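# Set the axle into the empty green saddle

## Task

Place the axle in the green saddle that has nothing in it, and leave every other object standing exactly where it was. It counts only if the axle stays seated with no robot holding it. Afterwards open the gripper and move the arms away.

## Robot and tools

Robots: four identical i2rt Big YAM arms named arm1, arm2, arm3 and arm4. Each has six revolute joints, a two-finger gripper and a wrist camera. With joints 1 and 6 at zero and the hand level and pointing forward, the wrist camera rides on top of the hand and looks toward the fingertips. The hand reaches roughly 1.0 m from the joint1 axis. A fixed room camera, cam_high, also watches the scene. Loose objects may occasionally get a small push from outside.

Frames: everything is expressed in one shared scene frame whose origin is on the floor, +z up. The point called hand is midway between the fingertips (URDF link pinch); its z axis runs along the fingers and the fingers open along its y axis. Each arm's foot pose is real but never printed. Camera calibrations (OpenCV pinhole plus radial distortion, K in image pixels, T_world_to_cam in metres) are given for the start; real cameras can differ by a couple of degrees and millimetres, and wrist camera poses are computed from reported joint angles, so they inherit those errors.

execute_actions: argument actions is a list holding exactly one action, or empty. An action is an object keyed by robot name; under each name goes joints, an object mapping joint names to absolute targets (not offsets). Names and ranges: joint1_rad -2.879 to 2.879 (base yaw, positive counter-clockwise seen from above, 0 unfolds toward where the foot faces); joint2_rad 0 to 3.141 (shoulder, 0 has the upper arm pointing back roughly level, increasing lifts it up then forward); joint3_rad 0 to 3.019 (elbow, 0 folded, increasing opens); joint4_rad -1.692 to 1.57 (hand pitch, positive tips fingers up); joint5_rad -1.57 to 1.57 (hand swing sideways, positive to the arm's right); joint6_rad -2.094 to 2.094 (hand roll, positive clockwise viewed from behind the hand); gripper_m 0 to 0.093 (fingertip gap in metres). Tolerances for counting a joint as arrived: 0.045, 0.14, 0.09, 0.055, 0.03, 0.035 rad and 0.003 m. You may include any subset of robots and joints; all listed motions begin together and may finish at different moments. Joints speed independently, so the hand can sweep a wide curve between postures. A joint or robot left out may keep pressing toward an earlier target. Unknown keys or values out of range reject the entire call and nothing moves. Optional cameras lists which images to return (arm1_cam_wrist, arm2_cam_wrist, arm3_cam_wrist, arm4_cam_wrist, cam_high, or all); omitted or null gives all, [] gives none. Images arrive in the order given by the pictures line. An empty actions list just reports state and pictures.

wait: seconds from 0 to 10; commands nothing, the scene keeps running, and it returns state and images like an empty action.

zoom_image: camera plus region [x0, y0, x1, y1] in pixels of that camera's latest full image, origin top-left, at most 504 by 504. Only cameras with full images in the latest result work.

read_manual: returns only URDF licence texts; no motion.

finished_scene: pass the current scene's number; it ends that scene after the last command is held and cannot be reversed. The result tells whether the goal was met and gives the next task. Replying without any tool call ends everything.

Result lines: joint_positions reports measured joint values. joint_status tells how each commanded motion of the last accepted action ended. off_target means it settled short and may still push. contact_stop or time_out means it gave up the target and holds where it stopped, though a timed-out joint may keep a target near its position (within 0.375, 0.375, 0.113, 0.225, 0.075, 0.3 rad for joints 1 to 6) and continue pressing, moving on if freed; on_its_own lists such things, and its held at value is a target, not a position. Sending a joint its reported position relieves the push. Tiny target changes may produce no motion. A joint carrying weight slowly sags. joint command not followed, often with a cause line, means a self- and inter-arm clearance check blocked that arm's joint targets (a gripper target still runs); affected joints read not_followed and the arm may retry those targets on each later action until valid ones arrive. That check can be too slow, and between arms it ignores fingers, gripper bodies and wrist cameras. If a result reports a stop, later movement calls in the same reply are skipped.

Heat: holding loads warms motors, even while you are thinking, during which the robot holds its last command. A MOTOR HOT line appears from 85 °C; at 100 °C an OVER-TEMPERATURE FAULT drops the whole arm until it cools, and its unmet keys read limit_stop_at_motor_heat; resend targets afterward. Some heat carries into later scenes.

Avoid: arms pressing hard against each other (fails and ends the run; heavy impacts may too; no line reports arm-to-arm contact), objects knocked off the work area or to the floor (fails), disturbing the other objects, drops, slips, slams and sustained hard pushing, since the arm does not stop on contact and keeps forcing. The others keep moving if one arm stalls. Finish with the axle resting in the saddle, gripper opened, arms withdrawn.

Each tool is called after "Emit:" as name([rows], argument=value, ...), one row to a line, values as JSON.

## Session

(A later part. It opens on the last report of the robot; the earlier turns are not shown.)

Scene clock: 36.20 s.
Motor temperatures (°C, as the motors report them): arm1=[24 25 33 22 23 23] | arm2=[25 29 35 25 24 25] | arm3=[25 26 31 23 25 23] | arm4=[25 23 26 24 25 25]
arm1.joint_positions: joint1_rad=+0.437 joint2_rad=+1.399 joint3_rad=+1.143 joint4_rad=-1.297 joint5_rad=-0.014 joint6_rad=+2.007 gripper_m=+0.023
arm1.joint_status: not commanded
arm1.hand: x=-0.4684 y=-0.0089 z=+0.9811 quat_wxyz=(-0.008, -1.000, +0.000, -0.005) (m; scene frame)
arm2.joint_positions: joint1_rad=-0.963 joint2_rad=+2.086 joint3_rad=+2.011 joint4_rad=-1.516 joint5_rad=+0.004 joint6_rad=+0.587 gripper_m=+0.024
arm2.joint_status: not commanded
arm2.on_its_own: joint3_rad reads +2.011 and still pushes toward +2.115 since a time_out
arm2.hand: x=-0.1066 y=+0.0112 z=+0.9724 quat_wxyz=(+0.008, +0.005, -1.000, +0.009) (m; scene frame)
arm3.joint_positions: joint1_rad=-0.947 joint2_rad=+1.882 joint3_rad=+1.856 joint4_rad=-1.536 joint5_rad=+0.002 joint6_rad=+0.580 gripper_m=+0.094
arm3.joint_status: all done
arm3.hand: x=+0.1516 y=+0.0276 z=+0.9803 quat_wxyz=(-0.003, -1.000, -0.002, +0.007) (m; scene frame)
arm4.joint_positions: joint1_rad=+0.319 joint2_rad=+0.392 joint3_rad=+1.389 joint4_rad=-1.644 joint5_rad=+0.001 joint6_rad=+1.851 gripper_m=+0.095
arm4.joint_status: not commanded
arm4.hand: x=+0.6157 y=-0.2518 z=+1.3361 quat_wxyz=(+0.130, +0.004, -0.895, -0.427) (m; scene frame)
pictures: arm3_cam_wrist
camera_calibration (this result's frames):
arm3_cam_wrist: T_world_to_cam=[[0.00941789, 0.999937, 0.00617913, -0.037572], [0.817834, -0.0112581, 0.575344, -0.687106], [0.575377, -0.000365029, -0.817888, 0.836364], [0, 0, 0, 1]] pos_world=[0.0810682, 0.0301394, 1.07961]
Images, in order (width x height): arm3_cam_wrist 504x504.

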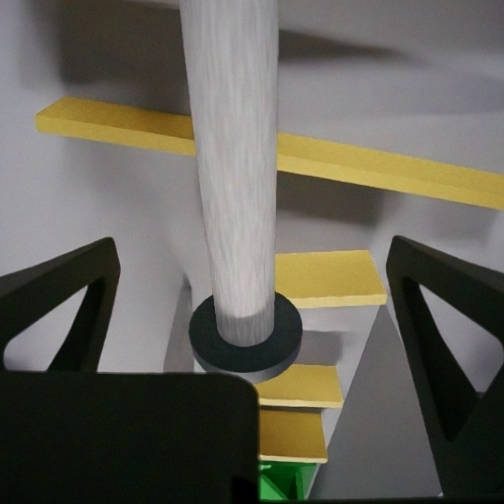

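Emit:
execute_actions([
  {"arm3":{"joints":{"joint1_rad":-0.934,"joint3_rad":1.803,"joint4_rad":-1.465,"joint6_rad":0.55}}},
], cameras=["arm3_cam_wrist"])

Emit:
execute_actions([
  {"arm3":{"joints":{"gripper_m":0}}},
], cameras=[])

Scene clock: 37.93 s.
Motor temperatures (°C, as the motors report them): arm1=[24 25 33 22 23 23] | arm2=[25 29 36 25 24 25] | arm3=[25 26 31 23 25 23] | arm4=[25 23 26 24 25 25]
arm1.joint_positions: joint1_rad=+0.437 joint2_rad=+1.399 joint3_rad=+1.143 joint4_rad=-1.297 joint5_rad=-0.014 joint6_rad=+2.007 gripper_m=+0.023
arm1.joint_status: not commanded
arm1.hand: x=-0.4684 y=-0.0089 z=+0.9811 quat_wxyz=(-0.008, -1.000, +0.000, -0.005) (m; scene frame)
arm2.joint_positions: joint1_rad=-0.963 joint2_rad=+2.086 joint3_rad=+2.011 joint4_rad=-1.516 joint5_rad=+0.004 joint6_rad=+0.587 gripper_m=+0.024
arm2.joint_status: not commanded
arm2.on_its_own: joint3_rad reads +2.011 and still pushes toward +2.115 since a time_out
arm2.hand: x=-0.1066 y=+0.0112 z=+0.9724 quat_wxyz=(+0.008, +0.005, -1.000, +0.009) (m; scene frame)
arm3.joint_positions: joint1_rad=-0.941 joint2_rad=+1.882 joint3_rad=+1.803 joint4_rad=-1.481 joint5_rad=+0.002 joint6_rad=+0.561 gripper_m=+0.094
arm3.joint_status: all done
arm3.hand: x=+0.1540 y=+0.0250 z=+0.9601 quat_wxyz=(-0.003, -1.000, -0.015, +0.008) (m; scene frame)
arm4.joint_positions: joint1_rad=+0.319 joint2_rad=+0.392 joint3_rad=+1.389 joint4_rad=-1.644 joint5_rad=+0.001 joint6_rad=+1.851 gripper_m=+0.095
arm4.joint_status: not commanded
arm4.hand: x=+0.6157 y=-0.2518 z=+1.3361 quat_wxyz=(+0.130, +0.004, -0.895, -0.427) (m; scene frame)
pictures: arm3_cam_wrist
camera_calibration (this result's frames):
arm3_cam_wrist: T_world_to_cam=[[-0.0157502, 0.99986, 0.00566619, -0.0304606], [0.818652, 0.00964172, 0.574209, -0.677037], [0.574074, 0.0136826, -0.818689, 0.81904], [0, 0, 0, 1]] pos_world=[0.0835891, 0.0257776, 1.05947]
Images, in order (width x height): arm3_cam_wrist 504x504.

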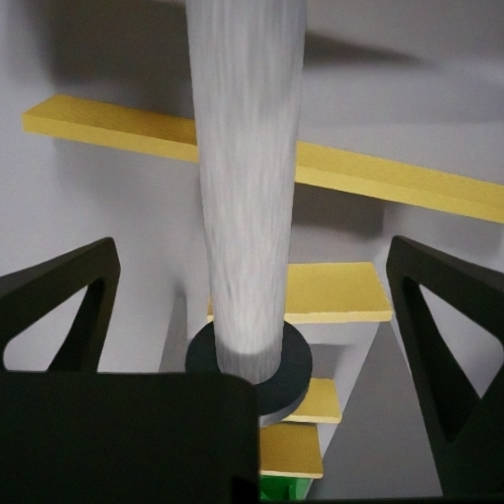

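Scene clock: 38.67 s.
Motor temperatures (°C, as the motors report them): arm1=[24 25 33 22 23 23] | arm2=[25 29 36 25 24 25] | arm3=[25 26 31 23 25 23] | arm4=[25 23 26 24 25 25]
arm1.joint_positions: joint1_rad=+0.437 joint2_rad=+1.399 joint3_rad=+1.143 joint4_rad=-1.297 joint5_rad=-0.013 joint6_rad=+2.007 gripper_m=+0.023
arm1.joint_status: not commanded
arm1.hand: x=-0.4686 y=-0.0089 z=+0.9811 quat_wxyz=(-0.008, -1.000, +0.000, -0.004) (m; scene frame)
arm2.joint_positions: joint1_rad=-0.962 joint2_rad=+2.086 joint3_rad=+2.011 joint4_rad=-1.516 joint5_rad=+0.004 joint6_rad=+0.586 gripper_m=+0.024
arm2.joint_status: not commanded
arm2.on_its_own: joint3_rad reads +2.011 and still pushes toward +2.115 since a time_out
arm2.hand: x=-0.1067 y=+0.0114 z=+0.9724 quat_wxyz=(+0.008, +0.005, -1.000, +0.009) (m; scene frame)
arm3.joint_positions: joint1_rad=-0.941 joint2_rad=+1.882 joint3_rad=+1.803 joint4_rad=-1.479 joint5_rad=+0.000 joint6_rad=+0.560 gripper_m=+0.024
arm3.joint_status: gripper_m off_target (ended at +0.024, target +0.000)
arm3.hand: x=+0.1540 y=+0.0239 z=+0.9601 quat_wxyz=(-0.004, -1.000, -0.015, +0.008) (m; scene frame)
arm4.joint_positions: joint1_rad=+0.319 joint2_rad=+0.392 joint3_rad=+1.389 joint4_rad=-1.644 joint5_rad=+0.001 joint6_rad=+1.851 gripper_m=+0.095
arm4.joint_status: not commanded
arm4.hand: x=+0.6157 y=-0.2518 z=+1.3361 quat_wxyz=(+0.130, +0.004, -0.895, -0.427) (m; scene frame)
pictures: none
No camera images: the call's "cameras" was empty. Leave "cameras" out to get every camera's image.

Emit:
execute_actions([
  {"arm3":{"joints":{"joint2_rad":1.845,"joint3_rad":1.865}},"arm2":{"joints":{"joint2_rad":2.07,"joint3_rad":2.03}},"arm1":{"joints":{"joint2_rad":1.35,"joint3_rad":1.22}}},
], cameras=[])

Emit:
execute_actions([
  {"arm2":{"joints":{"gripper_m":0.093}}},
], cameras=[])

Emit:
execute_actions([
  {"arm2":{"joints":{"joint2_rad":1.5}}},
], cameras=[])

Emit:
execute_actions([
  {"arm2":{"joints":{"joint2_rad":0.4,"joint3_rad":1.3,"joint4_rad":-1.6,"joint6_rad":1.81}}},
], cameras=[])

Emit:
execute_actions([
  {"arm2":{"joints":{"joint1_rad":0.275}}},
], cameras=[])

Emit:
execute_actions([
  {"arm2":{"joints":{"joint2_rad":1.27,"joint4_rad":-1.58}}},
], cameras=["arm2_cam_wrist"])

Scene clock: 40.60 s.
Motor temperatures (°C, as the motors report them): arm1=[24 25 33 22 23 23] | arm2=[25 30 36 25 24 25] | arm3=[25 26 31 23 25 23] | arm4=[25 23 26 24 25 25]
arm1.joint_positions: joint1_rad=+0.437 joint2_rad=+1.399 joint3_rad=+1.143 joint4_rad=-1.297 joint5_rad=-0.013 joint6_rad=+2.007 gripper_m=+0.023
arm1.joint_status: all done
arm1.hand: x=-0.4686 y=-0.0089 z=+0.9811 quat_wxyz=(-0.008, -1.000, +0.000, -0.004) (m; scene frame)
arm2.joint_positions: joint1_rad=-0.962 joint2_rad=+2.088 joint3_rad=+2.011 joint4_rad=-1.516 joint5_rad=+0.004 joint6_rad=+0.586 gripper_m=+0.024
arm2.joint_status: all done
arm2.hand: x=-0.1067 y=+0.0113 z=+0.9712 quat_wxyz=(+0.009, +0.005, -1.000, +0.010) (m; scene frame)
arm3.joint_positions: joint1_rad=-0.941 joint2_rad=+1.882 joint3_rad=+1.803 joint4_rad=-1.479 joint5_rad=+0.000 joint6_rad=+0.560 gripper_m=+0.024
arm3.joint_status: all done
arm3.hand: x=+0.1539 y=+0.0239 z=+0.9601 quat_wxyz=(-0.005, -1.000, -0.015, +0.009) (m; scene frame)
arm4.joint_positions: joint1_rad=+0.319 joint2_rad=+0.392 joint3_rad=+1.389 joint4_rad=-1.644 joint5_rad=+0.001 joint6_rad=+1.851 gripper_m=+0.095
arm4.joint_status: not commanded
arm4.hand: x=+0.6157 y=-0.2518 z=+1.3361 quat_wxyz=(+0.130, +0.004, -0.895, -0.427) (m; scene frame)
pictures: none
No camera images: the call's "cameras" was empty. Leave "cameras" out to get every camera's image.

Scene clock: 41.30 s.
Motor temperatures (°C, as the motors report them): arm1=[24 25 33 22 23 23] | arm2=[25 30 36 25 24 25] | arm3=[25 26 31 23 25 23] | arm4=[25 23 26 24 25 25]
arm1.joint_positions: joint1_rad=+0.437 joint2_rad=+1.399 joint3_rad=+1.143 joint4_rad=-1.297 joint5_rad=-0.011 joint6_rad=+2.007 gripper_m=+0.023
arm1.joint_status: not commanded
arm1.hand: x=-0.4689 y=-0.0091 z=+0.9811 quat_wxyz=(-0.008, -1.000, +0.000, -0.003) (m; scene frame)
arm2.joint_positions: joint1_rad=-0.962 joint2_rad=+2.083 joint3_rad=+2.011 joint4_rad=-1.516 joint5_rad=+0.003 joint6_rad=+0.588 gripper_m=+0.093
arm2.joint_status: all done
arm2.hand: x=-0.1070 y=+0.0113 z=+0.9741 quat_wxyz=(+0.007, +0.004, -1.000, +0.009) (m; scene frame)
arm3.joint_positions: joint1_rad=-0.941 joint2_rad=+1.882 joint3_rad=+1.803 joint4_rad=-1.476 joint5_rad=-0.001 joint6_rad=+0.560 gripper_m=+0.024
arm3.joint_status: not commanded
arm3.hand: x=+0.1534 y=+0.0235 z=+0.9601 quat_wxyz=(-0.005, -1.000, -0.015, +0.010) (m; scene frame)
arm4.joint_positions: joint1_rad=+0.319 joint2_rad=+0.392 joint3_rad=+1.389 joint4_rad=-1.644 joint5_rad=+0.001 joint6_rad=+1.851 gripper_m=+0.095
arm4.joint_status: not commanded
arm4.hand: x=+0.6157 y=-0.2518 z=+1.3361 quat_wxyz=(+0.130, +0.004, -0.895, -0.427) (m; scene frame)
pictures: none
No camera images: the call's "cameras" was empty. Leave "cameras" out to get every camera's image.

Scene clock: 43.07 s.
Motor temperatures (°C, as the motors report them): arm1=[24 25 34 22 23 23] | arm2=[25 30 36 25 24 25] | arm3=[25 27 32 23 25 23] | arm4=[25 23 26 24 25 25]
arm1.joint_positions: joint1_rad=+0.437 joint2_rad=+1.399 joint3_rad=+1.143 joint4_rad=-1.297 joint5_rad=-0.011 joint6_rad=+2.007 gripper_m=+0.023
arm1.joint_status: not commanded
arm1.hand: x=-0.4689 y=-0.0091 z=+0.9811 quat_wxyz=(-0.008, -1.000, +0.000, -0.003) (m; scene frame)
arm2.joint_positions: joint1_rad=-0.962 joint2_rad=+1.512 joint3_rad=+2.025 joint4_rad=-1.516 joint5_rad=+0.003 joint6_rad=+0.588 gripper_m=+0.093
arm2.joint_status: all done
arm2.hand: x=-0.1982 y=-0.0494 z=+1.3129 quat_wxyz=(-0.232, +0.004, -0.961, -0.153) (m; scene frame)
arm3.joint_positions: joint1_rad=-0.941 joint2_rad=+1.882 joint3_rad=+1.803 joint4_rad=-1.476 joint5_rad=-0.001 joint6_rad=+0.560 gripper_m=+0.024
arm3.joint_status: not commanded
arm3.hand: x=+0.1534 y=+0.0235 z=+0.9601 quat_wxyz=(-0.005, -1.000, -0.015, +0.010) (m; scene frame)
arm4.joint_positions: joint1_rad=+0.319 joint2_rad=+0.392 joint3_rad=+1.389 joint4_rad=-1.644 joint5_rad=+0.001 joint6_rad=+1.851 gripper_m=+0.095
arm4.joint_status: not commanded
arm4.hand: x=+0.6157 y=-0.2518 z=+1.3361 quat_wxyz=(+0.130, +0.004, -0.895, -0.427) (m; scene frame)
pictures: none
No camera images: the call's "cameras" was empty. Leave "cameras" out to get every camera's image.

Scene clock: 45.03 s.
Motor temperatures (°C, as the motors report them): arm1=[24 25 34 22 23 23] | arm2=[25 29 35 25 24 25] | arm3=[25 27 32 23 25 23] | arm4=[25 23 26 24 25 25]
arm1.joint_positions: joint1_rad=+0.437 joint2_rad=+1.399 joint3_rad=+1.143 joint4_rad=-1.297 joint5_rad=-0.011 joint6_rad=+2.007 gripper_m=+0.023
arm1.joint_status: not commanded
arm1.hand: x=-0.4689 y=-0.0091 z=+0.9811 quat_wxyz=(-0.008, -1.000, +0.000, -0.003) (m; scene frame)
arm2.joint_positions: joint1_rad=-0.962 joint2_rad=+0.397 joint3_rad=+1.310 joint4_rad=-1.589 joint5_rad=+0.003 joint6_rad=+1.801 gripper_m=+0.093
arm2.joint_status: all done
arm2.hand: x=-0.5360 y=-0.2788 z=+1.3100 quat_wxyz=(-0.159, -0.511, -0.744, -0.400) (m; scene frame)
arm3.joint_positions: joint1_rad=-0.941 joint2_rad=+1.882 joint3_rad=+1.803 joint4_rad=-1.476 joint5_rad=-0.001 joint6_rad=+0.560 gripper_m=+0.024
arm3.joint_status: not commanded
arm3.hand: x=+0.1534 y=+0.0235 z=+0.9601 quat_wxyz=(-0.005, -1.000, -0.015, +0.010) (m; scene frame)
arm4.joint_positions: joint1_rad=+0.319 joint2_rad=+0.392 joint3_rad=+1.389 joint4_rad=-1.644 joint5_rad=+0.001 joint6_rad=+1.851 gripper_m=+0.095
arm4.joint_status: not commanded
arm4.hand: x=+0.6157 y=-0.2518 z=+1.3361 quat_wxyz=(+0.130, +0.004, -0.895, -0.427) (m; scene frame)
pictures: none
No camera images: the call's "cameras" was empty. Leave "cameras" out to get every camera's image.

Scene clock: 46.63 s.
Motor temperatures (°C, as the motors report them): arm1=[24 25 35 22 23 23] | arm2=[25 29 35 25 24 25] | arm3=[25 27 32 23 25 23] | arm4=[25 23 26 24 25 25]
arm1.joint_positions: joint1_rad=+0.437 joint2_rad=+1.399 joint3_rad=+1.143 joint4_rad=-1.297 joint5_rad=-0.011 joint6_rad=+2.007 gripper_m=+0.023
arm1.joint_status: not commanded
arm1.hand: x=-0.4689 y=-0.0091 z=+0.9811 quat_wxyz=(-0.008, -1.000, +0.000, -0.003) (m; scene frame)
arm2.joint_positions: joint1_rad=+0.265 joint2_rad=+0.397 joint3_rad=+1.310 joint4_rad=-1.589 joint5_rad=+0.002 joint6_rad=+1.802 gripper_m=+0.093
arm2.joint_status: all done
arm2.hand: x=-0.6695 y=-0.2274 z=+1.3100 quat_wxyz=(+0.104, +0.009, -0.902, -0.418) (m; scene frame)
arm3.joint_positions: joint1_rad=-0.941 joint2_rad=+1.882 joint3_rad=+1.803 joint4_rad=-1.476 joint5_rad=-0.001 joint6_rad=+0.560 gripper_m=+0.024
arm3.joint_status: not commanded
arm3.hand: x=+0.1534 y=+0.0235 z=+0.9601 quat_wxyz=(-0.005, -1.000, -0.015, +0.010) (m; scene frame)
arm4.joint_positions: joint1_rad=+0.319 joint2_rad=+0.392 joint3_rad=+1.389 joint4_rad=-1.644 joint5_rad=+0.001 joint6_rad=+1.851 gripper_m=+0.095
arm4.joint_status: not commanded
arm4.hand: x=+0.6157 y=-0.2518 z=+1.3361 quat_wxyz=(+0.130, +0.004, -0.895, -0.427) (m; scene frame)
pictures: none
No camera images: the call's "cameras" was empty. Leave "cameras" out to get every camera's image.

Scene clock: 48.10 s.
Motor temperatures (°C, as the motors report them): arm1=[24 25 35 22 23 23] | arm2=[25 29 35 25 24 25] | arm3=[25 27 33 23 25 23] | arm4=[25 23 26 24 25 25]
arm1.joint_positions: joint1_rad=+0.437 joint2_rad=+1.399 joint3_rad=+1.143 joint4_rad=-1.297 joint5_rad=-0.011 joint6_rad=+2.007 gripper_m=+0.023
arm1.joint_status: not commanded
arm1.hand: x=-0.4689 y=-0.0091 z=+0.9811 quat_wxyz=(-0.008, -1.000, +0.000, -0.003) (m; scene frame)
arm2.joint_positions: joint1_rad=+0.265 joint2_rad=+1.276 joint3_rad=+1.301 joint4_rad=-1.588 joint5_rad=+0.002 joint6_rad=+1.803 gripper_m=+0.093
arm2.joint_status: all done
arm2.hand: x=-0.7291 y=+0.0004 z=+1.0973 quat_wxyz=(+0.001, +0.011, -1.000, -0.001) (m; scene frame)
arm3.joint_positions: joint1_rad=-0.941 joint2_rad=+1.882 joint3_rad=+1.803 joint4_rad=-1.476 joint5_rad=-0.001 joint6_rad=+0.560 gripper_m=+0.024
arm3.joint_status: not commanded
arm3.hand: x=+0.1534 y=+0.0235 z=+0.9601 quat_wxyz=(-0.005, -1.000, -0.015, +0.010) (m; scene frame)
arm4.joint_positions: joint1_rad=+0.319 joint2_rad=+0.392 joint3_rad=+1.389 joint4_rad=-1.644 joint5_rad=+0.001 joint6_rad=+1.851 gripper_m=+0.095
arm4.joint_status: not commanded
arm4.hand: x=+0.6157 y=-0.2518 z=+1.3361 quat_wxyz=(+0.130, +0.004, -0.895, -0.427) (m; scene frame)
pictures: arm2_cam_wrist
camera_calibration (this result's frames):
arm2_cam_wrist: T_world_to_cam=[[0.0211248, -0.99976, -0.00575483, 0.0243494], [-0.805898, -0.0204345, 0.591702, -1.22938], [-0.591678, -0.00786179, -0.806136, 0.579201], [0, 0, 0, 1]] pos_world=[-0.648565, 0.00377546, 1.19448]
Images, in order (width x height): arm2_cam_wrist 504x504.

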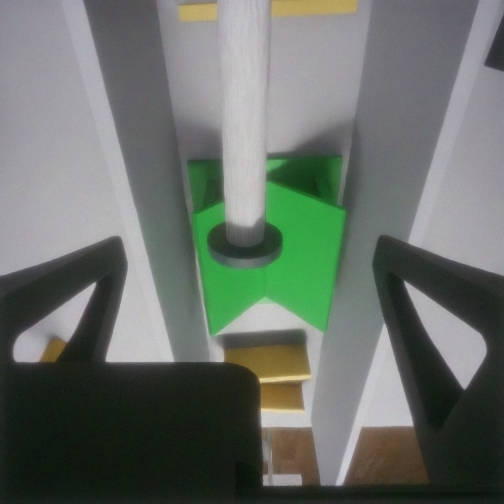

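Emit:
execute_actions([
  {"arm2":{"joints":{"joint2_rad":1.322,"joint3_rad":1.08,"joint4_rad":-1.302}}},
], cameras=["arm2_cam_wrist"])

Scene clock: 49.70 s.
Motor temperatures (°C, as the motors report them): arm1=[24 25 35 22 23 23] | arm2=[25 29 34 25 24 25] | arm3=[25 27 33 23 25 23] | arm4=[25 23 26 24 25 25]
arm1.joint_positions: joint1_rad=+0.437 joint2_rad=+1.399 joint3_rad=+1.143 joint4_rad=-1.297 joint5_rad=-0.011 joint6_rad=+2.007 gripper_m=+0.023
arm1.joint_status: not commanded
arm1.hand: x=-0.4689 y=-0.0091 z=+0.9811 quat_wxyz=(-0.008, -1.000, +0.000, -0.003) (m; scene frame)
arm2.joint_positions: joint1_rad=+0.265 joint2_rad=+1.328 joint3_rad=+1.079 joint4_rad=-1.318 joint5_rad=+0.002 joint6_rad=+1.803 gripper_m=+0.093
arm2.joint_status: all done
arm2.hand: x=-0.7312 y=+0.0072 z=+0.9958 quat_wxyz=(+0.000, +0.011, -1.000, +0.000) (m; scene frame)
arm3.joint_positions: joint1_rad=-0.941 joint2_rad=+1.882 joint3_rad=+1.803 joint4_rad=-1.476 joint5_rad=-0.001 joint6_rad=+0.560 gripper_m=+0.024
arm3.joint_status: not commanded
arm3.hand: x=+0.1534 y=+0.0235 z=+0.9601 quat_wxyz=(-0.005, -1.000, -0.015, +0.010) (m; scene frame)
arm4.joint_positions: joint1_rad=+0.319 joint2_rad=+0.392 joint3_rad=+1.389 joint4_rad=-1.644 joint5_rad=+0.001 joint6_rad=+1.851 gripper_m=+0.095
arm4.joint_status: not commanded
arm4.hand: x=+0.6157 y=-0.2518 z=+1.3361 quat_wxyz=(+0.130, +0.004, -0.895, -0.427) (m; scene frame)
pictures: arm2_cam_wrist
camera_calibration (this result's frames):
arm2_cam_wrist: T_world_to_cam=[[0.0211353, -0.999772, -0.00315626, 0.0279612], [-0.806293, -0.0189116, 0.591213, -1.17067], [-0.591138, -0.00995058, -0.806509, 0.497052], [0, 0, 0, 1]] pos_world=[-0.650668, 0.0107616, 1.09308]
Images, in order (width x height): arm2_cam_wrist 504x504.

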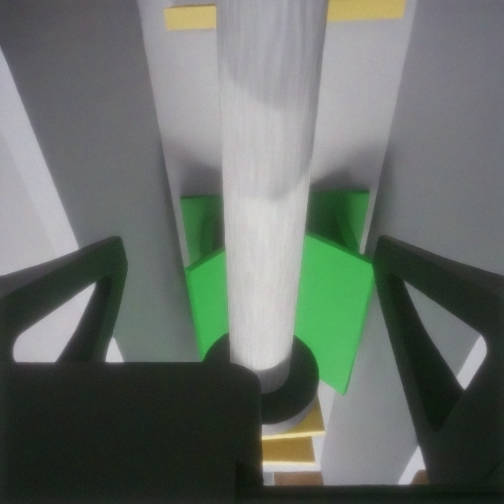

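Emit:
execute_actions([
  {"arm2":{"joints":{"joint3_rad":1.066,"gripper_m":0}}},
], cameras=[])

Emit:
execute_actions([
  {"arm2":{"joints":{"joint2_rad":1.295,"joint3_rad":1.13}},"arm1":{"joints":{"joint2_rad":1.39,"joint3_rad":1.16}},"arm3":{"joints":{"joint2_rad":1.83,"joint3_rad":1.88}}},
], cameras=[])

Emit:
execute_actions([
  {"arm1":{"joints":{"gripper_m":0.093}}},
], cameras=[])

Emit:
execute_actions([
  {"arm1":{"joints":{"joint2_rad":0.35}}},
], cameras=["cam_high"])

Emit:
execute_actions([
  {"arm2":{"joints":{"joint1_rad":-0.147,"joint2_rad":1.295,"joint3_rad":1.14,"joint4_rad":-1.305,"joint6_rad":1.40}},"arm3":{"joints":{"joint1_rad":-0.76,"joint2_rad":1.53,"joint3_rad":1.53,"joint4_rad":-1.51,"joint6_rad":0.76}}},
], cameras=[])

Emit:
execute_actions([
  {"arm2":{"joints":{"joint1_rad":-0.507,"joint2_rad":1.425,"joint3_rad":1.285,"joint4_rad":-1.31,"joint6_rad":1.045}},"arm3":{"joints":{"joint1_rad":-0.48,"joint2_rad":1.293,"joint3_rad":1.27,"joint4_rad":-1.49,"joint6_rad":1.045}}},
], cameras=[])

Emit:
execute_actions([
  {"arm2":{"joints":{"joint1_rad":-0.764,"joint2_rad":1.645,"joint3_rad":1.57,"joint4_rad":-1.36,"joint6_rad":0.79}},"arm3":{"joints":{"joint1_rad":-0.073,"joint2_rad":1.168,"joint3_rad":1.16,"joint4_rad":-1.51,"joint6_rad":1.46}}},
], cameras=["cam_high"])

Scene clock: 51.90 s.
Motor temperatures (°C, as the motors report them): arm1=[24 25 35 22 23 23] | arm2=[25 29 34 25 24 25] | arm3=[25 27 34 23 25 23] | arm4=[25 23 26 24 25 25]
arm1.joint_positions: joint1_rad=+0.438 joint2_rad=+1.399 joint3_rad=+1.143 joint4_rad=-1.302 joint5_rad=-0.013 joint6_rad=+2.009 gripper_m=+0.023
arm1.joint_status: not commanded
arm1.hand: x=-0.4690 y=-0.0078 z=+0.9811 quat_wxyz=(-0.006, -1.000, +0.001, -0.003) (m; scene frame)
arm2.joint_positions: joint1_rad=+0.266 joint2_rad=+1.326 joint3_rad=+1.075 joint4_rad=-1.318 joint5_rad=+0.000 joint6_rad=+1.805 gripper_m=+0.024
arm2.joint_status: gripper_m off_target (ended at +0.024, target +0.000); the others done
arm2.hand: x=-0.7312 y=+0.0054 z=+0.9948 quat_wxyz=(+0.001, +0.010, -1.000, +0.002) (m; scene frame)
arm3.joint_positions: joint1_rad=-0.940 joint2_rad=+1.882 joint3_rad=+1.803 joint4_rad=-1.474 joint5_rad=-0.002 joint6_rad=+0.561 gripper_m=+0.024
arm3.joint_status: not commanded
arm3.hand: x=+0.1533 y=+0.0228 z=+0.9601 quat_wxyz=(-0.007, -1.000, -0.015, +0.010) (m; scene frame)
arm4.joint_positions: joint1_rad=+0.319 joint2_rad=+0.392 joint3_rad=+1.389 joint4_rad=-1.644 joint5_rad=+0.001 joint6_rad=+1.851 gripper_m=+0.095
arm4.joint_status: not commanded
arm4.hand: x=+0.6157 y=-0.2518 z=+1.3361 quat_wxyz=(+0.130, +0.004, -0.895, -0.427) (m; scene frame)
pictures: none
No camera images: the call's "cameras" was empty. Leave "cameras" out to get every camera's image.

Scene clock: 52.47 s.
Motor temperatures (°C, as the motors report them): arm1=[24 25 35 22 23 23] | arm2=[25 29 34 25 24 25] | arm3=[25 27 34 23 25 23] | arm4=[25 23 26 24 25 25]
arm1.joint_positions: joint1_rad=+0.438 joint2_rad=+1.399 joint3_rad=+1.143 joint4_rad=-1.302 joint5_rad=-0.012 joint6_rad=+2.009 gripper_m=+0.023
arm1.joint_status: all done
arm1.hand: x=-0.4691 y=-0.0078 z=+0.9809 quat_wxyz=(-0.005, -1.000, +0.001, -0.003) (m; scene frame)
arm2.joint_positions: joint1_rad=+0.266 joint2_rad=+1.318 joint3_rad=+1.075 joint4_rad=-1.318 joint5_rad=+0.000 joint6_rad=+1.805 gripper_m=+0.024
arm2.joint_status: all done
arm2.hand: x=-0.7311 y=+0.0050 z=+0.9975 quat_wxyz=(+0.002, +0.010, -1.000, -0.002) (m; scene frame)
arm3.joint_positions: joint1_rad=-0.940 joint2_rad=+1.882 joint3_rad=+1.803 joint4_rad=-1.474 joint5_rad=-0.002 joint6_rad=+0.561 gripper_m=+0.024
arm3.joint_status: all done
arm3.hand: x=+0.1533 y=+0.0228 z=+0.9601 quat_wxyz=(-0.007, -1.000, -0.015, +0.010) (m; scene frame)
arm4.joint_positions: joint1_rad=+0.319 joint2_rad=+0.392 joint3_rad=+1.389 joint4_rad=-1.644 joint5_rad=+0.001 joint6_rad=+1.851 gripper_m=+0.095
arm4.joint_status: not commanded
arm4.hand: x=+0.6157 y=-0.2518 z=+1.3361 quat_wxyz=(+0.130, +0.004, -0.895, -0.427) (m; scene frame)
pictures: none
No camera images: the call's "cameras" was empty. Leave "cameras" out to get every camera's image.

Scene clock: 53.20 s.
Motor temperatures (°C, as the motors report them): arm1=[24 25 35 22 23 23] | arm2=[25 29 34 25 24 25] | arm3=[25 27 34 23 25 23] | arm4=[25 23 26 24 25 25]
arm1.joint_positions: joint1_rad=+0.438 joint2_rad=+1.399 joint3_rad=+1.143 joint4_rad=-1.302 joint5_rad=-0.003 joint6_rad=+2.009 gripper_m=+0.093
arm1.joint_status: all done
arm1.hand: x=-0.4705 y=-0.0085 z=+0.9809 quat_wxyz=(-0.007, -1.000, +0.001, +0.001) (m; scene frame)
arm2.joint_positions: joint1_rad=+0.266 joint2_rad=+1.318 joint3_rad=+1.075 joint4_rad=-1.318 joint5_rad=+0.000 joint6_rad=+1.805 gripper_m=+0.024
arm2.joint_status: not commanded
arm2.hand: x=-0.7311 y=+0.0050 z=+0.9975 quat_wxyz=(+0.002, +0.010, -1.000, -0.002) (m; scene frame)
arm3.joint_positions: joint1_rad=-0.940 joint2_rad=+1.882 joint3_rad=+1.803 joint4_rad=-1.474 joint5_rad=-0.002 joint6_rad=+0.561 gripper_m=+0.024
arm3.joint_status: not commanded
arm3.hand: x=+0.1533 y=+0.0228 z=+0.9601 quat_wxyz=(-0.007, -1.000, -0.015, +0.010) (m; scene frame)
arm4.joint_positions: joint1_rad=+0.319 joint2_rad=+0.392 joint3_rad=+1.389 joint4_rad=-1.644 joint5_rad=+0.001 joint6_rad=+1.851 gripper_m=+0.095
arm4.joint_status: not commanded
arm4.hand: x=+0.6157 y=-0.2518 z=+1.3361 quat_wxyz=(+0.130, +0.004, -0.895, -0.427) (m; scene frame)
pictures: none
No camera images: the call's "cameras" was empty. Leave "cameras" out to get every camera's image.

Scene clock: 54.67 s.
Motor temperatures (°C, as the motors report them): arm1=[24 25 35 22 23 23] | arm2=[25 29 34 25 24 25] | arm3=[25 28 34 23 25 23] | arm4=[25 23 26 24 25 25]
arm1.joint_positions: joint1_rad=+0.438 joint2_rad=+0.349 joint3_rad=+1.143 joint4_rad=-1.302 joint5_rad=-0.003 joint6_rad=+2.009 gripper_m=+0.093
arm1.joint_status: all done
arm1.hand: x=-0.5623 y=+0.1966 z=+1.2848 quat_wxyz=(-0.461, -0.862, -0.003, -0.211) (m; scene frame)
arm2.joint_positions: joint1_rad=+0.266 joint2_rad=+1.318 joint3_rad=+1.075 joint4_rad=-1.318 joint5_rad=+0.000 joint6_rad=+1.805 gripper_m=+0.024
arm2.joint_status: not commanded
arm2.hand: x=-0.7311 y=+0.0050 z=+0.9975 quat_wxyz=(+0.002, +0.010, -1.000, -0.002) (m; scene frame)
arm3.joint_positions: joint1_rad=-0.940 joint2_rad=+1.882 joint3_rad=+1.803 joint4_rad=-1.474 joint5_rad=-0.002 joint6_rad=+0.561 gripper_m=+0.024
arm3.joint_status: not commanded
arm3.hand: x=+0.1533 y=+0.0228 z=+0.9601 quat_wxyz=(-0.007, -1.000, -0.015, +0.010) (m; scene frame)
arm4.joint_positions: joint1_rad=+0.319 joint2_rad=+0.392 joint3_rad=+1.389 joint4_rad=-1.644 joint5_rad=+0.001 joint6_rad=+1.851 gripper_m=+0.095
arm4.joint_status: not commanded
arm4.hand: x=+0.6157 y=-0.2518 z=+1.3361 quat_wxyz=(+0.130, +0.004, -0.895, -0.427) (m; scene frame)
pictures: cam_high
Images, in order (width x height): cam_high 504x504.

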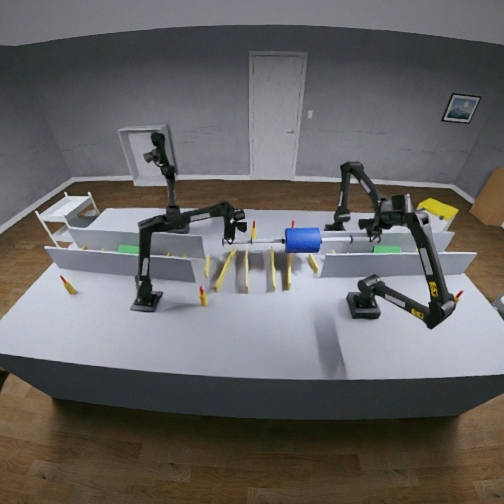

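Scene clock: 55.87 s.
Motor temperatures (°C, as the motors report them): arm1=[24 25 35 22 23 23] | arm2=[25 29 34 25 24 25] | arm3=[25 28 34 23 25 23] | arm4=[25 23 26 24 25 25]
arm1.joint_positions: joint1_rad=+0.438 joint2_rad=+0.349 joint3_rad=+1.143 joint4_rad=-1.302 joint5_rad=-0.003 joint6_rad=+2.009 gripper_m=+0.093
arm1.joint_status: not commanded
arm1.hand: x=-0.5623 y=+0.1966 z=+1.2848 quat_wxyz=(-0.461, -0.862, -0.003, -0.211) (m; scene frame)
arm2.joint_positions: joint1_rad=-0.147 joint2_rad=+1.318 joint3_rad=+1.075 joint4_rad=-1.313 joint5_rad=+0.021 joint6_rad=+1.404 gripper_m=+0.024
arm2.joint_status: all done
arm2.hand: x=-0.5776 y=+0.0127 z=+0.9973 quat_wxyz=(-0.011, +0.004, -1.000, -0.003) (m; scene frame)
arm3.joint_positions: joint1_rad=-0.757 joint2_rad=+1.572 joint3_rad=+1.505 joint4_rad=-1.511 joint5_rad=-0.006 joint6_rad=+0.761 gripper_m=+0.024
arm3.joint_status: all done
arm3.hand: x=+0.3060 y=+0.0216 z=+1.0026 quat_wxyz=(-0.001, -1.000, -0.006, -0.002) (m; scene frame)
arm4.joint_positions: joint1_rad=+0.319 joint2_rad=+0.392 joint3_rad=+1.389 joint4_rad=-1.644 joint5_rad=+0.001 joint6_rad=+1.851 gripper_m=+0.095
arm4.joint_status: not commanded
arm4.hand: x=+0.6157 y=-0.2518 z=+1.3361 quat_wxyz=(+0.130, +0.004, -0.895, -0.427) (m; scene frame)
pictures: none
No camera images: the call's "cameras" was empty. Leave "cameras" out to get every camera's image.

Scene clock: 57.00 s.
Motor temperatures (°C, as the motors report them): arm1=[24 25 34 22 23 23] | arm2=[25 29 35 25 24 25] | arm3=[25 28 34 23 25 23] | arm4=[25 23 26 24 25 25]
arm1.joint_positions: joint1_rad=+0.438 joint2_rad=+0.349 joint3_rad=+1.143 joint4_rad=-1.302 joint5_rad=-0.003 joint6_rad=+2.009 gripper_m=+0.093
arm1.joint_status: not commanded
arm1.hand: x=-0.5623 y=+0.1966 z=+1.2848 quat_wxyz=(-0.461, -0.862, -0.003, -0.211) (m; scene frame)
arm2.joint_positions: joint1_rad=-0.518 joint2_rad=+1.455 joint3_rad=+1.210 joint4_rad=-1.297 joint5_rad=+0.015 joint6_rad=+1.039 gripper_m=+0.024
arm2.joint_status: all done
arm2.hand: x=-0.4233 y=+0.0144 z=+0.9969 quat_wxyz=(-0.013, +0.001, -1.000, -0.006) (m; scene frame)
arm3.joint_positions: joint1_rad=-0.473 joint2_rad=+1.329 joint3_rad=+1.243 joint4_rad=-1.489 joint5_rad=-0.010 joint6_rad=+1.048 gripper_m=+0.024
arm3.joint_status: all done
arm3.hand: x=+0.4580 y=+0.0214 z=+0.9995 quat_wxyz=(-0.001, -1.000, -0.006, -0.003) (m; scene frame)
arm4.joint_positions: joint1_rad=+0.319 joint2_rad=+0.392 joint3_rad=+1.389 joint4_rad=-1.644 joint5_rad=+0.001 joint6_rad=+1.851 gripper_m=+0.095
arm4.joint_status: not commanded
arm4.hand: x=+0.6157 y=-0.2518 z=+1.3361 quat_wxyz=(+0.130, +0.004, -0.895, -0.427) (m; scene frame)
pictures: none
No camera images: the call's "cameras" was empty. Leave "cameras" out to get every camera's image.

Scene clock: 58.13 s.
Motor temperatures (°C, as the motors report them): arm1=[24 25 34 22 23 23] | arm2=[25 29 35 25 24 25] | arm3=[25 28 34 23 25 23] | arm4=[25 23 26 24 25 25]
arm1.joint_positions: joint1_rad=+0.438 joint2_rad=+0.349 joint3_rad=+1.143 joint4_rad=-1.302 joint5_rad=-0.003 joint6_rad=+2.009 gripper_m=+0.093
arm1.joint_status: not commanded
arm1.hand: x=-0.5623 y=+0.1966 z=+1.2848 quat_wxyz=(-0.461, -0.862, -0.003, -0.211) (m; scene frame)
arm2.joint_positions: joint1_rad=-0.775 joint2_rad=+1.677 joint3_rad=+1.483 joint4_rad=-1.341 joint5_rad=+0.014 joint6_rad=+0.774 gripper_m=+0.024
arm2.joint_status: all done
arm2.hand: x=-0.2742 y=+0.0110 z=+1.0009 quat_wxyz=(-0.017, +0.005, -1.000, -0.005) (m; scene frame)
arm3.joint_positions: joint1_rad=-0.073 joint2_rad=+1.205 joint3_rad=+1.131 joint4_rad=-1.506 joint5_rad=-0.011 joint6_rad=+1.442 gripper_m=+0.024
arm3.joint_status: all done
arm3.hand: x=+0.6061 y=+0.0239 z=+0.9974 quat_wxyz=(+0.003, -1.000, -0.009, -0.003) (m; scene frame)
arm4.joint_positions: joint1_rad=+0.319 joint2_rad=+0.392 joint3_rad=+1.389 joint4_rad=-1.644 joint5_rad=+0.001 joint6_rad=+1.851 gripper_m=+0.095
arm4.joint_status: not commanded
arm4.hand: x=+0.6157 y=-0.2518 z=+1.3361 quat_wxyz=(+0.130, +0.004, -0.895, -0.427) (m; scene frame)
pictures: cam_high
Images, in order (width x height): cam_high 504x504.

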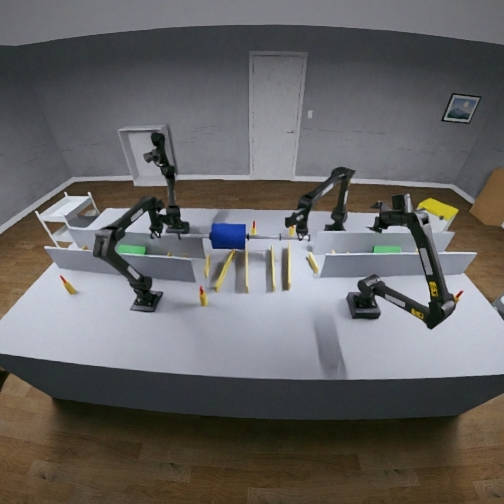

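Emit:
execute_actions([
  {"arm2":{"joints":{"joint1_rad":-0.93,"joint2_rad":2.065,"joint3_rad":2.185,"joint4_rad":-1.545,"joint6_rad":0.62}},"arm3":{"joints":{"joint1_rad":0.455,"joint4_rad":-1.48,"joint6_rad":1.98}},"arm4":{"joints":{"joint2_rad":0.6}}},
], cameras=[])

Emit:
execute_actions([
  {"arm4":{"joints":{"joint1_rad":0.32,"joint2_rad":1.39,"joint3_rad":1.47}}},
], cameras=["arm4_cam_wrist"])

Scene clock: 62.23 s.
Motor temperatures (°C, as the motors report them): arm1=[24 24 33 22 23 23] | arm2=[25 29 36 25 24 25] | arm3=[25 27 34 23 26 23] | arm4=[25 23 26 24 25 25]
arm1.joint_positions: joint1_rad=+0.438 joint2_rad=+0.349 joint3_rad=+1.143 joint4_rad=-1.302 joint5_rad=-0.003 joint6_rad=+2.009 gripper_m=+0.093
arm1.joint_status: not commanded
arm1.hand: x=-0.5623 y=+0.1966 z=+1.2848 quat_wxyz=(-0.461, -0.862, -0.003, -0.211) (m; scene frame)
arm2.joint_positions: joint1_rad=-0.943 joint2_rad=+2.124 joint3_rad=+2.083 joint4_rad=-1.546 joint5_rad=+0.000 joint6_rad=+0.608 gripper_m=+0.024
arm2.joint_status: joint3_rad time_out (moved +0.600 of +0.702); the others done
arm2.on_its_own: joint3_rad reads +2.083 and still pushes toward +2.185 since a time_out
arm2.hand: x=-0.1039 y=+0.0298 z=+0.9754 quat_wxyz=(+0.007, +0.004, -1.000, +0.007) (m; scene frame)
arm3.joint_positions: joint1_rad=+0.459 joint2_rad=+1.202 joint3_rad=+1.131 joint4_rad=-1.487 joint5_rad=+0.010 joint6_rad=+1.972 gripper_m=+0.024
arm3.joint_status: all done
arm3.hand: x=+0.7752 y=+0.0457 z=+0.9972 quat_wxyz=(-0.009, -1.000, -0.010, +0.005) (m; scene frame)
arm4.joint_positions: joint1_rad=+0.319 joint2_rad=+0.602 joint3_rad=+1.389 joint4_rad=-1.644 joint5_rad=+0.001 joint6_rad=+1.852 gripper_m=+0.095
arm4.joint_status: all done
arm4.hand: x=+0.5930 y=-0.1776 z=+1.3113 quat_wxyz=(+0.103, +0.004, -0.937, -0.334) (m; scene frame)
pictures: none
No camera images: the call's "cameras" was empty. Leave "cameras" out to get every camera's image.

not run: a stop came earlier in this reply.

Emit:
execute_actions([
  {"arm4":{"joints":{"joint1_rad":0.338,"joint2_rad":1.38,"joint3_rad":1.49}}},
], cameras=["arm4_cam_wrist"])

Scene clock: 64.17 s.
Motor temperatures (°C, as the motors report them): arm1=[24 24 33 22 23 23] | arm2=[25 29 37 25 24 25] | arm3=[25 27 34 23 26 23] | arm4=[25 23 26 24 25 25]
arm1.joint_positions: joint1_rad=+0.438 joint2_rad=+0.349 joint3_rad=+1.143 joint4_rad=-1.302 joint5_rad=-0.003 joint6_rad=+2.009 gripper_m=+0.093
arm1.joint_status: not commanded
arm1.hand: x=-0.5623 y=+0.1966 z=+1.2848 quat_wxyz=(-0.461, -0.862, -0.003, -0.211) (m; scene frame)
arm2.joint_positions: joint1_rad=-0.943 joint2_rad=+2.124 joint3_rad=+2.083 joint4_rad=-1.546 joint5_rad=+0.000 joint6_rad=+0.608 gripper_m=+0.024
arm2.joint_status: not commanded
arm2.on_its_own: joint3_rad reads +2.083 and still pushes toward +2.185 since a time_out
arm2.hand: x=-0.1039 y=+0.0298 z=+0.9754 quat_wxyz=(+0.007, +0.004, -1.000, +0.007) (m; scene frame)
arm3.joint_positions: joint1_rad=+0.459 joint2_rad=+1.202 joint3_rad=+1.131 joint4_rad=-1.487 joint5_rad=+0.010 joint6_rad=+1.972 gripper_m=+0.024
arm3.joint_status: not commanded
arm3.hand: x=+0.7752 y=+0.0457 z=+0.9972 quat_wxyz=(-0.009, -1.000, -0.010, +0.005) (m; scene frame)
arm4.joint_positions: joint1_rad=+0.329 joint2_rad=+1.401 joint3_rad=+1.470 joint4_rad=-1.644 joint5_rad=+0.001 joint6_rad=+1.852 gripper_m=+0.095
arm4.joint_status: all done
arm4.hand: x=+0.5223 y=+0.0372 z=+1.1214 quat_wxyz=(+0.003, +0.011, -1.000, +0.003) (m; scene frame)
pictures: arm4_cam_wrist
camera_calibration (this result's frames):
arm4_cam_wrist: T_world_to_cam=[[0.0136291, -0.999861, 0.00965275, 0.0241485], [-0.81224, -0.0054404, 0.583298, -0.222272], [-0.583164, -0.0157902, -0.812201, 1.33886], [0, 0, 0, 1]] pos_world=[0.599908, 0.0440767, 1.21684]
Images, in order (width x height): arm4_cam_wrist 504x504.

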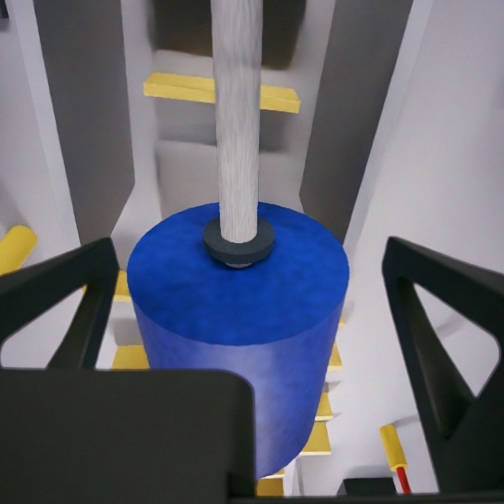

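Emit:
execute_actions([
  {"arm4":{"joints":{"joint2_rad":1.428,"joint3_rad":1.2,"joint4_rad":-1.311}}},
], cameras=["arm4_cam_wrist"])

Scene clock: 66.27 s.
Motor temperatures (°C, as the motors report them): arm1=[24 24 33 22 23 23] | arm2=[25 30 37 25 24 25] | arm3=[25 27 34 23 26 23] | arm4=[25 23 26 24 25 25]
arm1.joint_positions: joint1_rad=+0.438 joint2_rad=+0.349 joint3_rad=+1.143 joint4_rad=-1.302 joint5_rad=-0.003 joint6_rad=+2.009 gripper_m=+0.093
arm1.joint_status: not commanded
arm1.hand: x=-0.5623 y=+0.1966 z=+1.2848 quat_wxyz=(-0.461, -0.862, -0.003, -0.211) (m; scene frame)
arm2.joint_positions: joint1_rad=-0.943 joint2_rad=+2.124 joint3_rad=+2.083 joint4_rad=-1.546 joint5_rad=+0.000 joint6_rad=+0.608 gripper_m=+0.024
arm2.joint_status: not commanded
arm2.on_its_own: joint3_rad reads +2.083 and still pushes toward +2.185 since a time_out
arm2.hand: x=-0.1039 y=+0.0298 z=+0.9754 quat_wxyz=(+0.007, +0.004, -1.000, +0.007) (m; scene frame)
arm3.joint_positions: joint1_rad=+0.459 joint2_rad=+1.202 joint3_rad=+1.131 joint4_rad=-1.487 joint5_rad=+0.010 joint6_rad=+1.972 gripper_m=+0.024
arm3.joint_status: not commanded
arm3.hand: x=+0.7752 y=+0.0457 z=+0.9972 quat_wxyz=(-0.009, -1.000, -0.010, +0.005) (m; scene frame)
arm4.joint_positions: joint1_rad=+0.329 joint2_rad=+1.435 joint3_rad=+1.190 joint4_rad=-1.324 joint5_rad=+0.001 joint6_rad=+1.852 gripper_m=+0.095
arm4.joint_status: all done
arm4.hand: x=+0.5202 y=+0.0407 z=+1.0022 quat_wxyz=(+0.004, +0.011, -1.000, +0.000) (m; scene frame)
pictures: arm4_cam_wrist
camera_calibration (this result's frames):
arm4_cam_wrist: T_world_to_cam=[[0.0135876, -0.9999, 0.00380311, 0.0346911], [-0.811177, -0.008799, 0.584735, -0.156304], [-0.584643, -0.0110301, -0.811216, 1.24034], [0, 0, 0, 1]] pos_world=[0.597895, 0.0469935, 1.09745]
Images, in order (width x height): arm4_cam_wrist 504x504.

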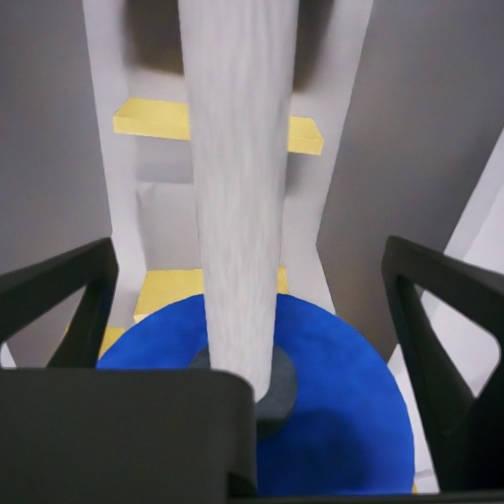

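Emit:
execute_actions([
  {"arm4":{"joints":{"joint2_rad":1.445,"joint4_rad":-1.3,"gripper_m":0}}},
], cameras=[])

Emit:
execute_actions([
  {"arm4":{"joints":{"joint2_rad":1.4,"joint3_rad":1.265}},"arm3":{"joints":{"joint2_rad":1.195,"joint3_rad":1.14}},"arm2":{"joints":{"joint3_rad":2.15}}},
], cameras=[])

Emit:
execute_actions([
  {"arm3":{"joints":{"gripper_m":0.093}}},
], cameras=[])

Emit:
execute_actions([
  {"arm3":{"joints":{"joint2_rad":0.35,"joint3_rad":1.2,"joint4_rad":-1.6}}},
], cameras=[])

Emit:
execute_actions([
  {"arm3":{"joints":{"joint1_rad":-0.972,"joint3_rad":1.86,"joint6_rad":0.55}}},
], cameras=["cam_high"])

Scene clock: 68.63 s.
Motor temperatures (°C, as the motors report them): arm1=[24 24 33 22 23 23] | arm2=[25 30 38 25 24 25] | arm3=[25 27 34 23 26 23] | arm4=[25 23 26 24 25 25]
arm1.joint_positions: joint1_rad=+0.438 joint2_rad=+0.349 joint3_rad=+1.143 joint4_rad=-1.302 joint5_rad=-0.003 joint6_rad=+2.009 gripper_m=+0.093
arm1.joint_status: not commanded
arm1.hand: x=-0.5623 y=+0.1966 z=+1.2848 quat_wxyz=(-0.461, -0.862, -0.003, -0.211) (m; scene frame)
arm2.joint_positions: joint1_rad=-0.942 joint2_rad=+2.124 joint3_rad=+2.083 joint4_rad=-1.546 joint5_rad=-0.001 joint6_rad=+0.608 gripper_m=+0.024
arm2.joint_status: not commanded
arm2.on_its_own: joint3_rad reads +2.083 and still pushes toward +2.185 since a time_out
arm2.hand: x=-0.1041 y=+0.0301 z=+0.9754 quat_wxyz=(+0.008, +0.004, -1.000, +0.007) (m; scene frame)
arm3.joint_positions: joint1_rad=+0.459 joint2_rad=+1.202 joint3_rad=+1.131 joint4_rad=-1.486 joint5_rad=+0.010 joint6_rad=+1.972 gripper_m=+0.024
arm3.joint_status: not commanded
arm3.hand: x=+0.7752 y=+0.0456 z=+0.9972 quat_wxyz=(-0.009, -1.000, -0.010, +0.005) (m; scene frame)
arm4.joint_positions: joint1_rad=+0.329 joint2_rad=+1.435 joint3_rad=+1.190 joint4_rad=-1.310 joint5_rad=+0.001 joint6_rad=+1.855 gripper_m=+0.024
arm4.joint_status: gripper_m off_target (ended at +0.024, target +0.000); the others done
arm4.hand: x=+0.5191 y=+0.0441 z=+1.0019 quat_wxyz=(+0.006, +0.010, -1.000, -0.006) (m; scene frame)
pictures: none
No camera images: the call's "cameras" was empty. Leave "cameras" out to get every camera's image.

Scene clock: 69.20 s.
Motor temperatures (°C, as the motors report them): arm1=[24 24 33 22 23 23] | arm2=[25 30 38 25 24 25] | arm3=[25 27 34 23 26 23] | arm4=[25 23 26 24 25 25]
arm1.joint_positions: joint1_rad=+0.438 joint2_rad=+0.349 joint3_rad=+1.143 joint4_rad=-1.302 joint5_rad=-0.003 joint6_rad=+2.009 gripper_m=+0.093
arm1.joint_status: not commanded
arm1.hand: x=-0.5623 y=+0.1966 z=+1.2848 quat_wxyz=(-0.461, -0.862, -0.003, -0.211) (m; scene frame)
arm2.joint_positions: joint1_rad=-0.942 joint2_rad=+2.124 joint3_rad=+2.083 joint4_rad=-1.546 joint5_rad=-0.001 joint6_rad=+0.608 gripper_m=+0.024
arm2.joint_status: all done
arm2.hand: x=-0.1041 y=+0.0302 z=+0.9754 quat_wxyz=(+0.008, +0.004, -1.000, +0.007) (m; scene frame)
arm3.joint_positions: joint1_rad=+0.459 joint2_rad=+1.202 joint3_rad=+1.128 joint4_rad=-1.486 joint5_rad=+0.010 joint6_rad=+1.972 gripper_m=+0.024
arm3.joint_status: all done
arm3.hand: x=+0.7749 y=+0.0462 z=+0.9960 quat_wxyz=(-0.007, -1.000, -0.010, +0.006) (m; scene frame)
arm4.joint_positions: joint1_rad=+0.329 joint2_rad=+1.435 joint3_rad=+1.190 joint4_rad=-1.309 joint5_rad=+0.001 joint6_rad=+1.855 gripper_m=+0.024
arm4.joint_status: all done
arm4.hand: x=+0.5190 y=+0.0445 z=+1.0020 quat_wxyz=(+0.006, +0.010, -1.000, -0.007) (m; scene frame)
pictures: none
No camera images: the call's "cameras" was empty. Leave "cameras" out to get every camera's image.

Scene clock: 69.90 s.
Motor temperatures (°C, as the motors report them): arm1=[24 24 33 22 23 23] | arm2=[25 30 38 25 24 25] | arm3=[25 27 34 23 26 23] | arm4=[25 23 26 24 25 25]
arm1.joint_positions: joint1_rad=+0.438 joint2_rad=+0.349 joint3_rad=+1.143 joint4_rad=-1.302 joint5_rad=-0.003 joint6_rad=+2.009 gripper_m=+0.093
arm1.joint_status: not commanded
arm1.hand: x=-0.5623 y=+0.1966 z=+1.2848 quat_wxyz=(-0.461, -0.862, -0.003, -0.211) (m; scene frame)
arm2.joint_positions: joint1_rad=-0.942 joint2_rad=+2.124 joint3_rad=+2.083 joint4_rad=-1.546 joint5_rad=-0.003 joint6_rad=+0.608 gripper_m=+0.024
arm2.joint_status: not commanded
arm2.hand: x=-0.1043 y=+0.0304 z=+0.9759 quat_wxyz=(+0.008, +0.004, -1.000, +0.006) (m; scene frame)
arm3.joint_positions: joint1_rad=+0.459 joint2_rad=+1.202 joint3_rad=+1.128 joint4_rad=-1.486 joint5_rad=+0.005 joint6_rad=+1.972 gripper_m=+0.093
arm3.joint_status: all done
arm3.hand: x=+0.7757 y=+0.0467 z=+0.9963 quat_wxyz=(-0.007, -1.000, -0.010, +0.003) (m; scene frame)
arm4.joint_positions: joint1_rad=+0.329 joint2_rad=+1.436 joint3_rad=+1.190 joint4_rad=-1.307 joint5_rad=+0.001 joint6_rad=+1.855 gripper_m=+0.024
arm4.joint_status: not commanded
arm4.hand: x=+0.5187 y=+0.0449 z=+1.0016 quat_wxyz=(+0.006, +0.010, -1.000, -0.007) (m; scene frame)
pictures: none
No camera images: the call's "cameras" was empty. Leave "cameras" out to get every camera's image.

Scene clock: 71.30 s.
Motor temperatures (°C, as the motors report them): arm1=[24 24 33 22 23 23] | arm2=[25 31 38 25 24 25] | arm3=[25 27 34 23 26 23] | arm4=[25 23 27 24 25 25]
arm1.joint_positions: joint1_rad=+0.438 joint2_rad=+0.349 joint3_rad=+1.143 joint4_rad=-1.302 joint5_rad=-0.003 joint6_rad=+2.009 gripper_m=+0.093
arm1.joint_status: not commanded
arm1.hand: x=-0.5623 y=+0.1966 z=+1.2848 quat_wxyz=(-0.461, -0.862, -0.003, -0.211) (m; scene frame)
arm2.joint_positions: joint1_rad=-0.942 joint2_rad=+2.124 joint3_rad=+2.083 joint4_rad=-1.546 joint5_rad=-0.003 joint6_rad=+0.608 gripper_m=+0.024
arm2.joint_status: not commanded
arm2.hand: x=-0.1043 y=+0.0304 z=+0.9759 quat_wxyz=(+0.008, +0.004, -1.000, +0.006) (m; scene frame)
arm3.joint_positions: joint1_rad=+0.459 joint2_rad=+0.344 joint3_rad=+1.169 joint4_rad=-1.590 joint5_rad=+0.004 joint6_rad=+1.972 gripper_m=+0.093
arm3.joint_status: all done
arm3.hand: x=+0.6923 y=+0.2364 z=+1.1947 quat_wxyz=(-0.361, -0.920, -0.009, -0.152) (m; scene frame)
arm4.joint_positions: joint1_rad=+0.329 joint2_rad=+1.436 joint3_rad=+1.190 joint4_rad=-1.307 joint5_rad=+0.001 joint6_rad=+1.855 gripper_m=+0.024
arm4.joint_status: not commanded
arm4.hand: x=+0.5187 y=+0.0449 z=+1.0016 quat_wxyz=(+0.006, +0.010, -1.000, -0.007) (m; scene frame)
pictures: none
No camera images: the call's "cameras" was empty. Leave "cameras" out to get every camera's image.

Scene clock: 73.40 s.
Motor temperatures (°C, as the motors report them): arm1=[24 24 33 22 23 23] | arm2=[25 31 38 25 24 25] | arm3=[25 27 33 23 26 23] | arm4=[25 23 27 24 25 25]
arm1.joint_positions: joint1_rad=+0.438 joint2_rad=+0.349 joint3_rad=+1.143 joint4_rad=-1.302 joint5_rad=-0.003 joint6_rad=+2.009 gripper_m=+0.093
arm1.joint_status: not commanded
arm1.hand: x=-0.5623 y=+0.1966 z=+1.2848 quat_wxyz=(-0.461, -0.862, -0.003, -0.211) (m; scene frame)
arm2.joint_positions: joint1_rad=-0.942 joint2_rad=+2.124 joint3_rad=+2.083 joint4_rad=-1.546 joint5_rad=-0.003 joint6_rad=+0.608 gripper_m=+0.024
arm2.joint_status: not commanded
arm2.hand: x=-0.1043 y=+0.0304 z=+0.9759 quat_wxyz=(+0.008, +0.004, -1.000, +0.006) (m; scene frame)
arm3.joint_positions: joint1_rad=-0.972 joint2_rad=+0.330 joint3_rad=+1.867 joint4_rad=-1.591 joint5_rad=+0.003 joint6_rad=+0.562 gripper_m=+0.093
arm3.joint_status: all done
arm3.hand: x=+0.6909 y=+0.3818 z=+1.4476 quat_wxyz=(-0.365, -0.724, +0.001, +0.585) (m; scene frame)
arm4.joint_positions: joint1_rad=+0.329 joint2_rad=+1.436 joint3_rad=+1.190 joint4_rad=-1.307 joint5_rad=+0.001 joint6_rad=+1.855 gripper_m=+0.024
arm4.joint_status: not commanded
arm4.hand: x=+0.5187 y=+0.0449 z=+1.0016 quat_wxyz=(+0.006, +0.010, -1.000, -0.007) (m; scene frame)
pictures: cam_high
Images, in order (width x height): cam_high 504x504.

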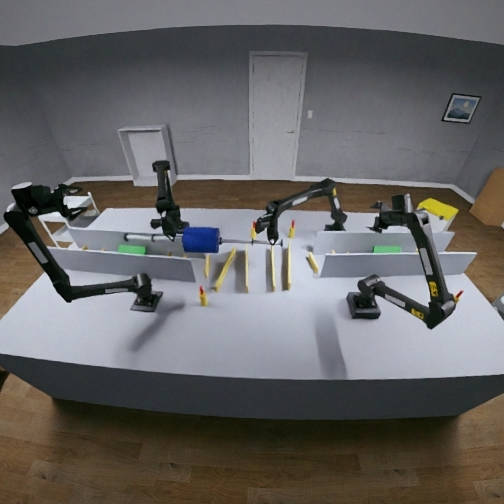

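Go to vertical pregrasp (z≈1.04).

Emit:
execute_actions([
  {"arm3":{"joints":{"joint2_rad":1.83,"joint3_rad":2.02,"joint4_rad":-1.68}}},
], cameras=["arm3_cam_wrist"])

Scene clock: 75.60 s.
Motor temperatures (°C, as the motors report them): arm1=[24 24 32 22 23 23] | arm2=[25 31 38 25 24 25] | arm3=[25 27 33 23 26 23] | arm4=[25 23 28 24 25 25]
arm1.joint_positions: joint1_rad=+0.438 joint2_rad=+0.349 joint3_rad=+1.143 joint4_rad=-1.302 joint5_rad=-0.003 joint6_rad=+2.009 gripper_m=+0.093
arm1.joint_status: not commanded
arm1.hand: x=-0.5623 y=+0.1966 z=+1.2848 quat_wxyz=(-0.461, -0.862, -0.003, -0.211) (m; scene frame)
arm2.joint_positions: joint1_rad=-0.942 joint2_rad=+2.124 joint3_rad=+2.083 joint4_rad=-1.546 joint5_rad=-0.003 joint6_rad=+0.608 gripper_m=+0.024
arm2.joint_status: not commanded
arm2.hand: x=-0.1043 y=+0.0304 z=+0.9759 quat_wxyz=(+0.008, +0.004, -1.000, +0.006) (m; scene frame)
arm3.joint_positions: joint1_rad=-0.972 joint2_rad=+1.849 joint3_rad=+1.995 joint4_rad=-1.666 joint5_rad=+0.003 joint6_rad=+0.559 gripper_m=+0.093
arm3.joint_status: all done
arm3.hand: x=+0.1484 y=+0.0427 z=+1.0521 quat_wxyz=(-0.013, -1.000, +0.000, +0.026) (m; scene frame)
arm4.joint_positions: joint1_rad=+0.329 joint2_rad=+1.436 joint3_rad=+1.190 joint4_rad=-1.307 joint5_rad=+0.001 joint6_rad=+1.855 gripper_m=+0.024
arm4.joint_status: not commanded
arm4.hand: x=+0.5187 y=+0.0449 z=+1.0016 quat_wxyz=(+0.006, +0.010, -1.000, -0.007) (m; scene frame)
pictures: arm3_cam_wrist
camera_calibration (this result's frames):
arm3_cam_wrist: T_world_to_cam=[[0.0126782, 0.999805, -0.0151082, -0.0311383], [0.838209, -0.00238826, 0.545344, -0.69747], [0.545202, -0.0195778, -0.838076, 0.923432], [0, 0, 0, 1]] pos_world=[0.0815626, 0.0475453, 1.1538]
Images, in order (width x height): arm3_cam_wrist 504x504.

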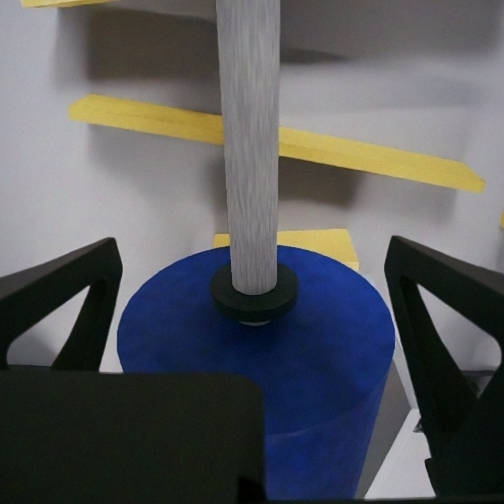

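Emit:
execute_actions([
  {"arm3":{"joints":{"joint1_rad":-0.96,"joint2_rad":1.86,"joint3_rad":1.842,"joint4_rad":-1.53,"joint6_rad":0.54}}},
], cameras=["arm3_cam_wrist"])

Scene clock: 77.27 s.
Motor temperatures (°C, as the motors report them): arm1=[24 24 32 22 23 23] | arm2=[25 31 38 25 24 25] | arm3=[25 27 33 23 25 23] | arm4=[25 23 28 24 25 25]
arm1.joint_positions: joint1_rad=+0.438 joint2_rad=+0.349 joint3_rad=+1.143 joint4_rad=-1.302 joint5_rad=-0.003 joint6_rad=+2.009 gripper_m=+0.093
arm1.joint_status: not commanded
arm1.hand: x=-0.5623 y=+0.1966 z=+1.2848 quat_wxyz=(-0.461, -0.862, -0.003, -0.211) (m; scene frame)
arm2.joint_positions: joint1_rad=-0.942 joint2_rad=+2.124 joint3_rad=+2.083 joint4_rad=-1.546 joint5_rad=-0.003 joint6_rad=+0.608 gripper_m=+0.024
arm2.joint_status: not commanded
arm2.hand: x=-0.1043 y=+0.0304 z=+0.9759 quat_wxyz=(+0.008, +0.004, -1.000, +0.006) (m; scene frame)
arm3.joint_positions: joint1_rad=-0.968 joint2_rad=+1.863 joint3_rad=+1.840 joint4_rad=-1.546 joint5_rad=+0.003 joint6_rad=+0.551 gripper_m=+0.093
arm3.joint_status: all done
arm3.hand: x=+0.1521 y=+0.0423 z=+0.9847 quat_wxyz=(+0.000, -1.000, -0.006, +0.005) (m; scene frame)
arm4.joint_positions: joint1_rad=+0.329 joint2_rad=+1.436 joint3_rad=+1.190 joint4_rad=-1.307 joint5_rad=+0.001 joint6_rad=+1.855 gripper_m=+0.024
arm4.joint_status: not commanded
arm4.hand: x=+0.5187 y=+0.0449 z=+1.0016 quat_wxyz=(+0.006, +0.010, -1.000, -0.007) (m; scene frame)
pictures: arm3_cam_wrist
camera_calibration (this result's frames):
arm3_cam_wrist: T_world_to_cam=[[0.000245369, 0.99993, 0.0118605, -0.0564664], [0.814716, -0.00707729, 0.579817, -0.693993], [0.57986, 0.00952064, -0.814661, 0.835359], [0, 0, 0, 1]] pos_world=[0.08103, 0.0435977, 1.08359]
Images, in order (width x height): arm3_cam_wrist 504x504.

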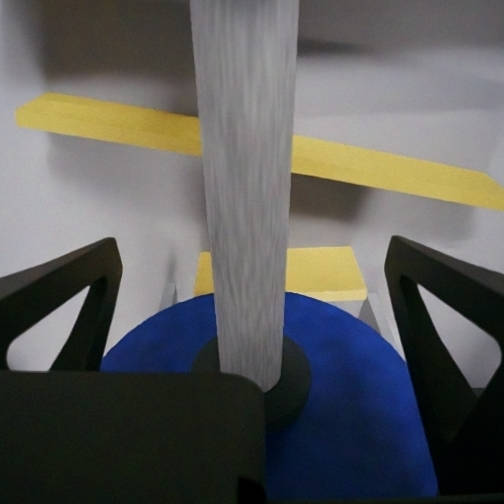

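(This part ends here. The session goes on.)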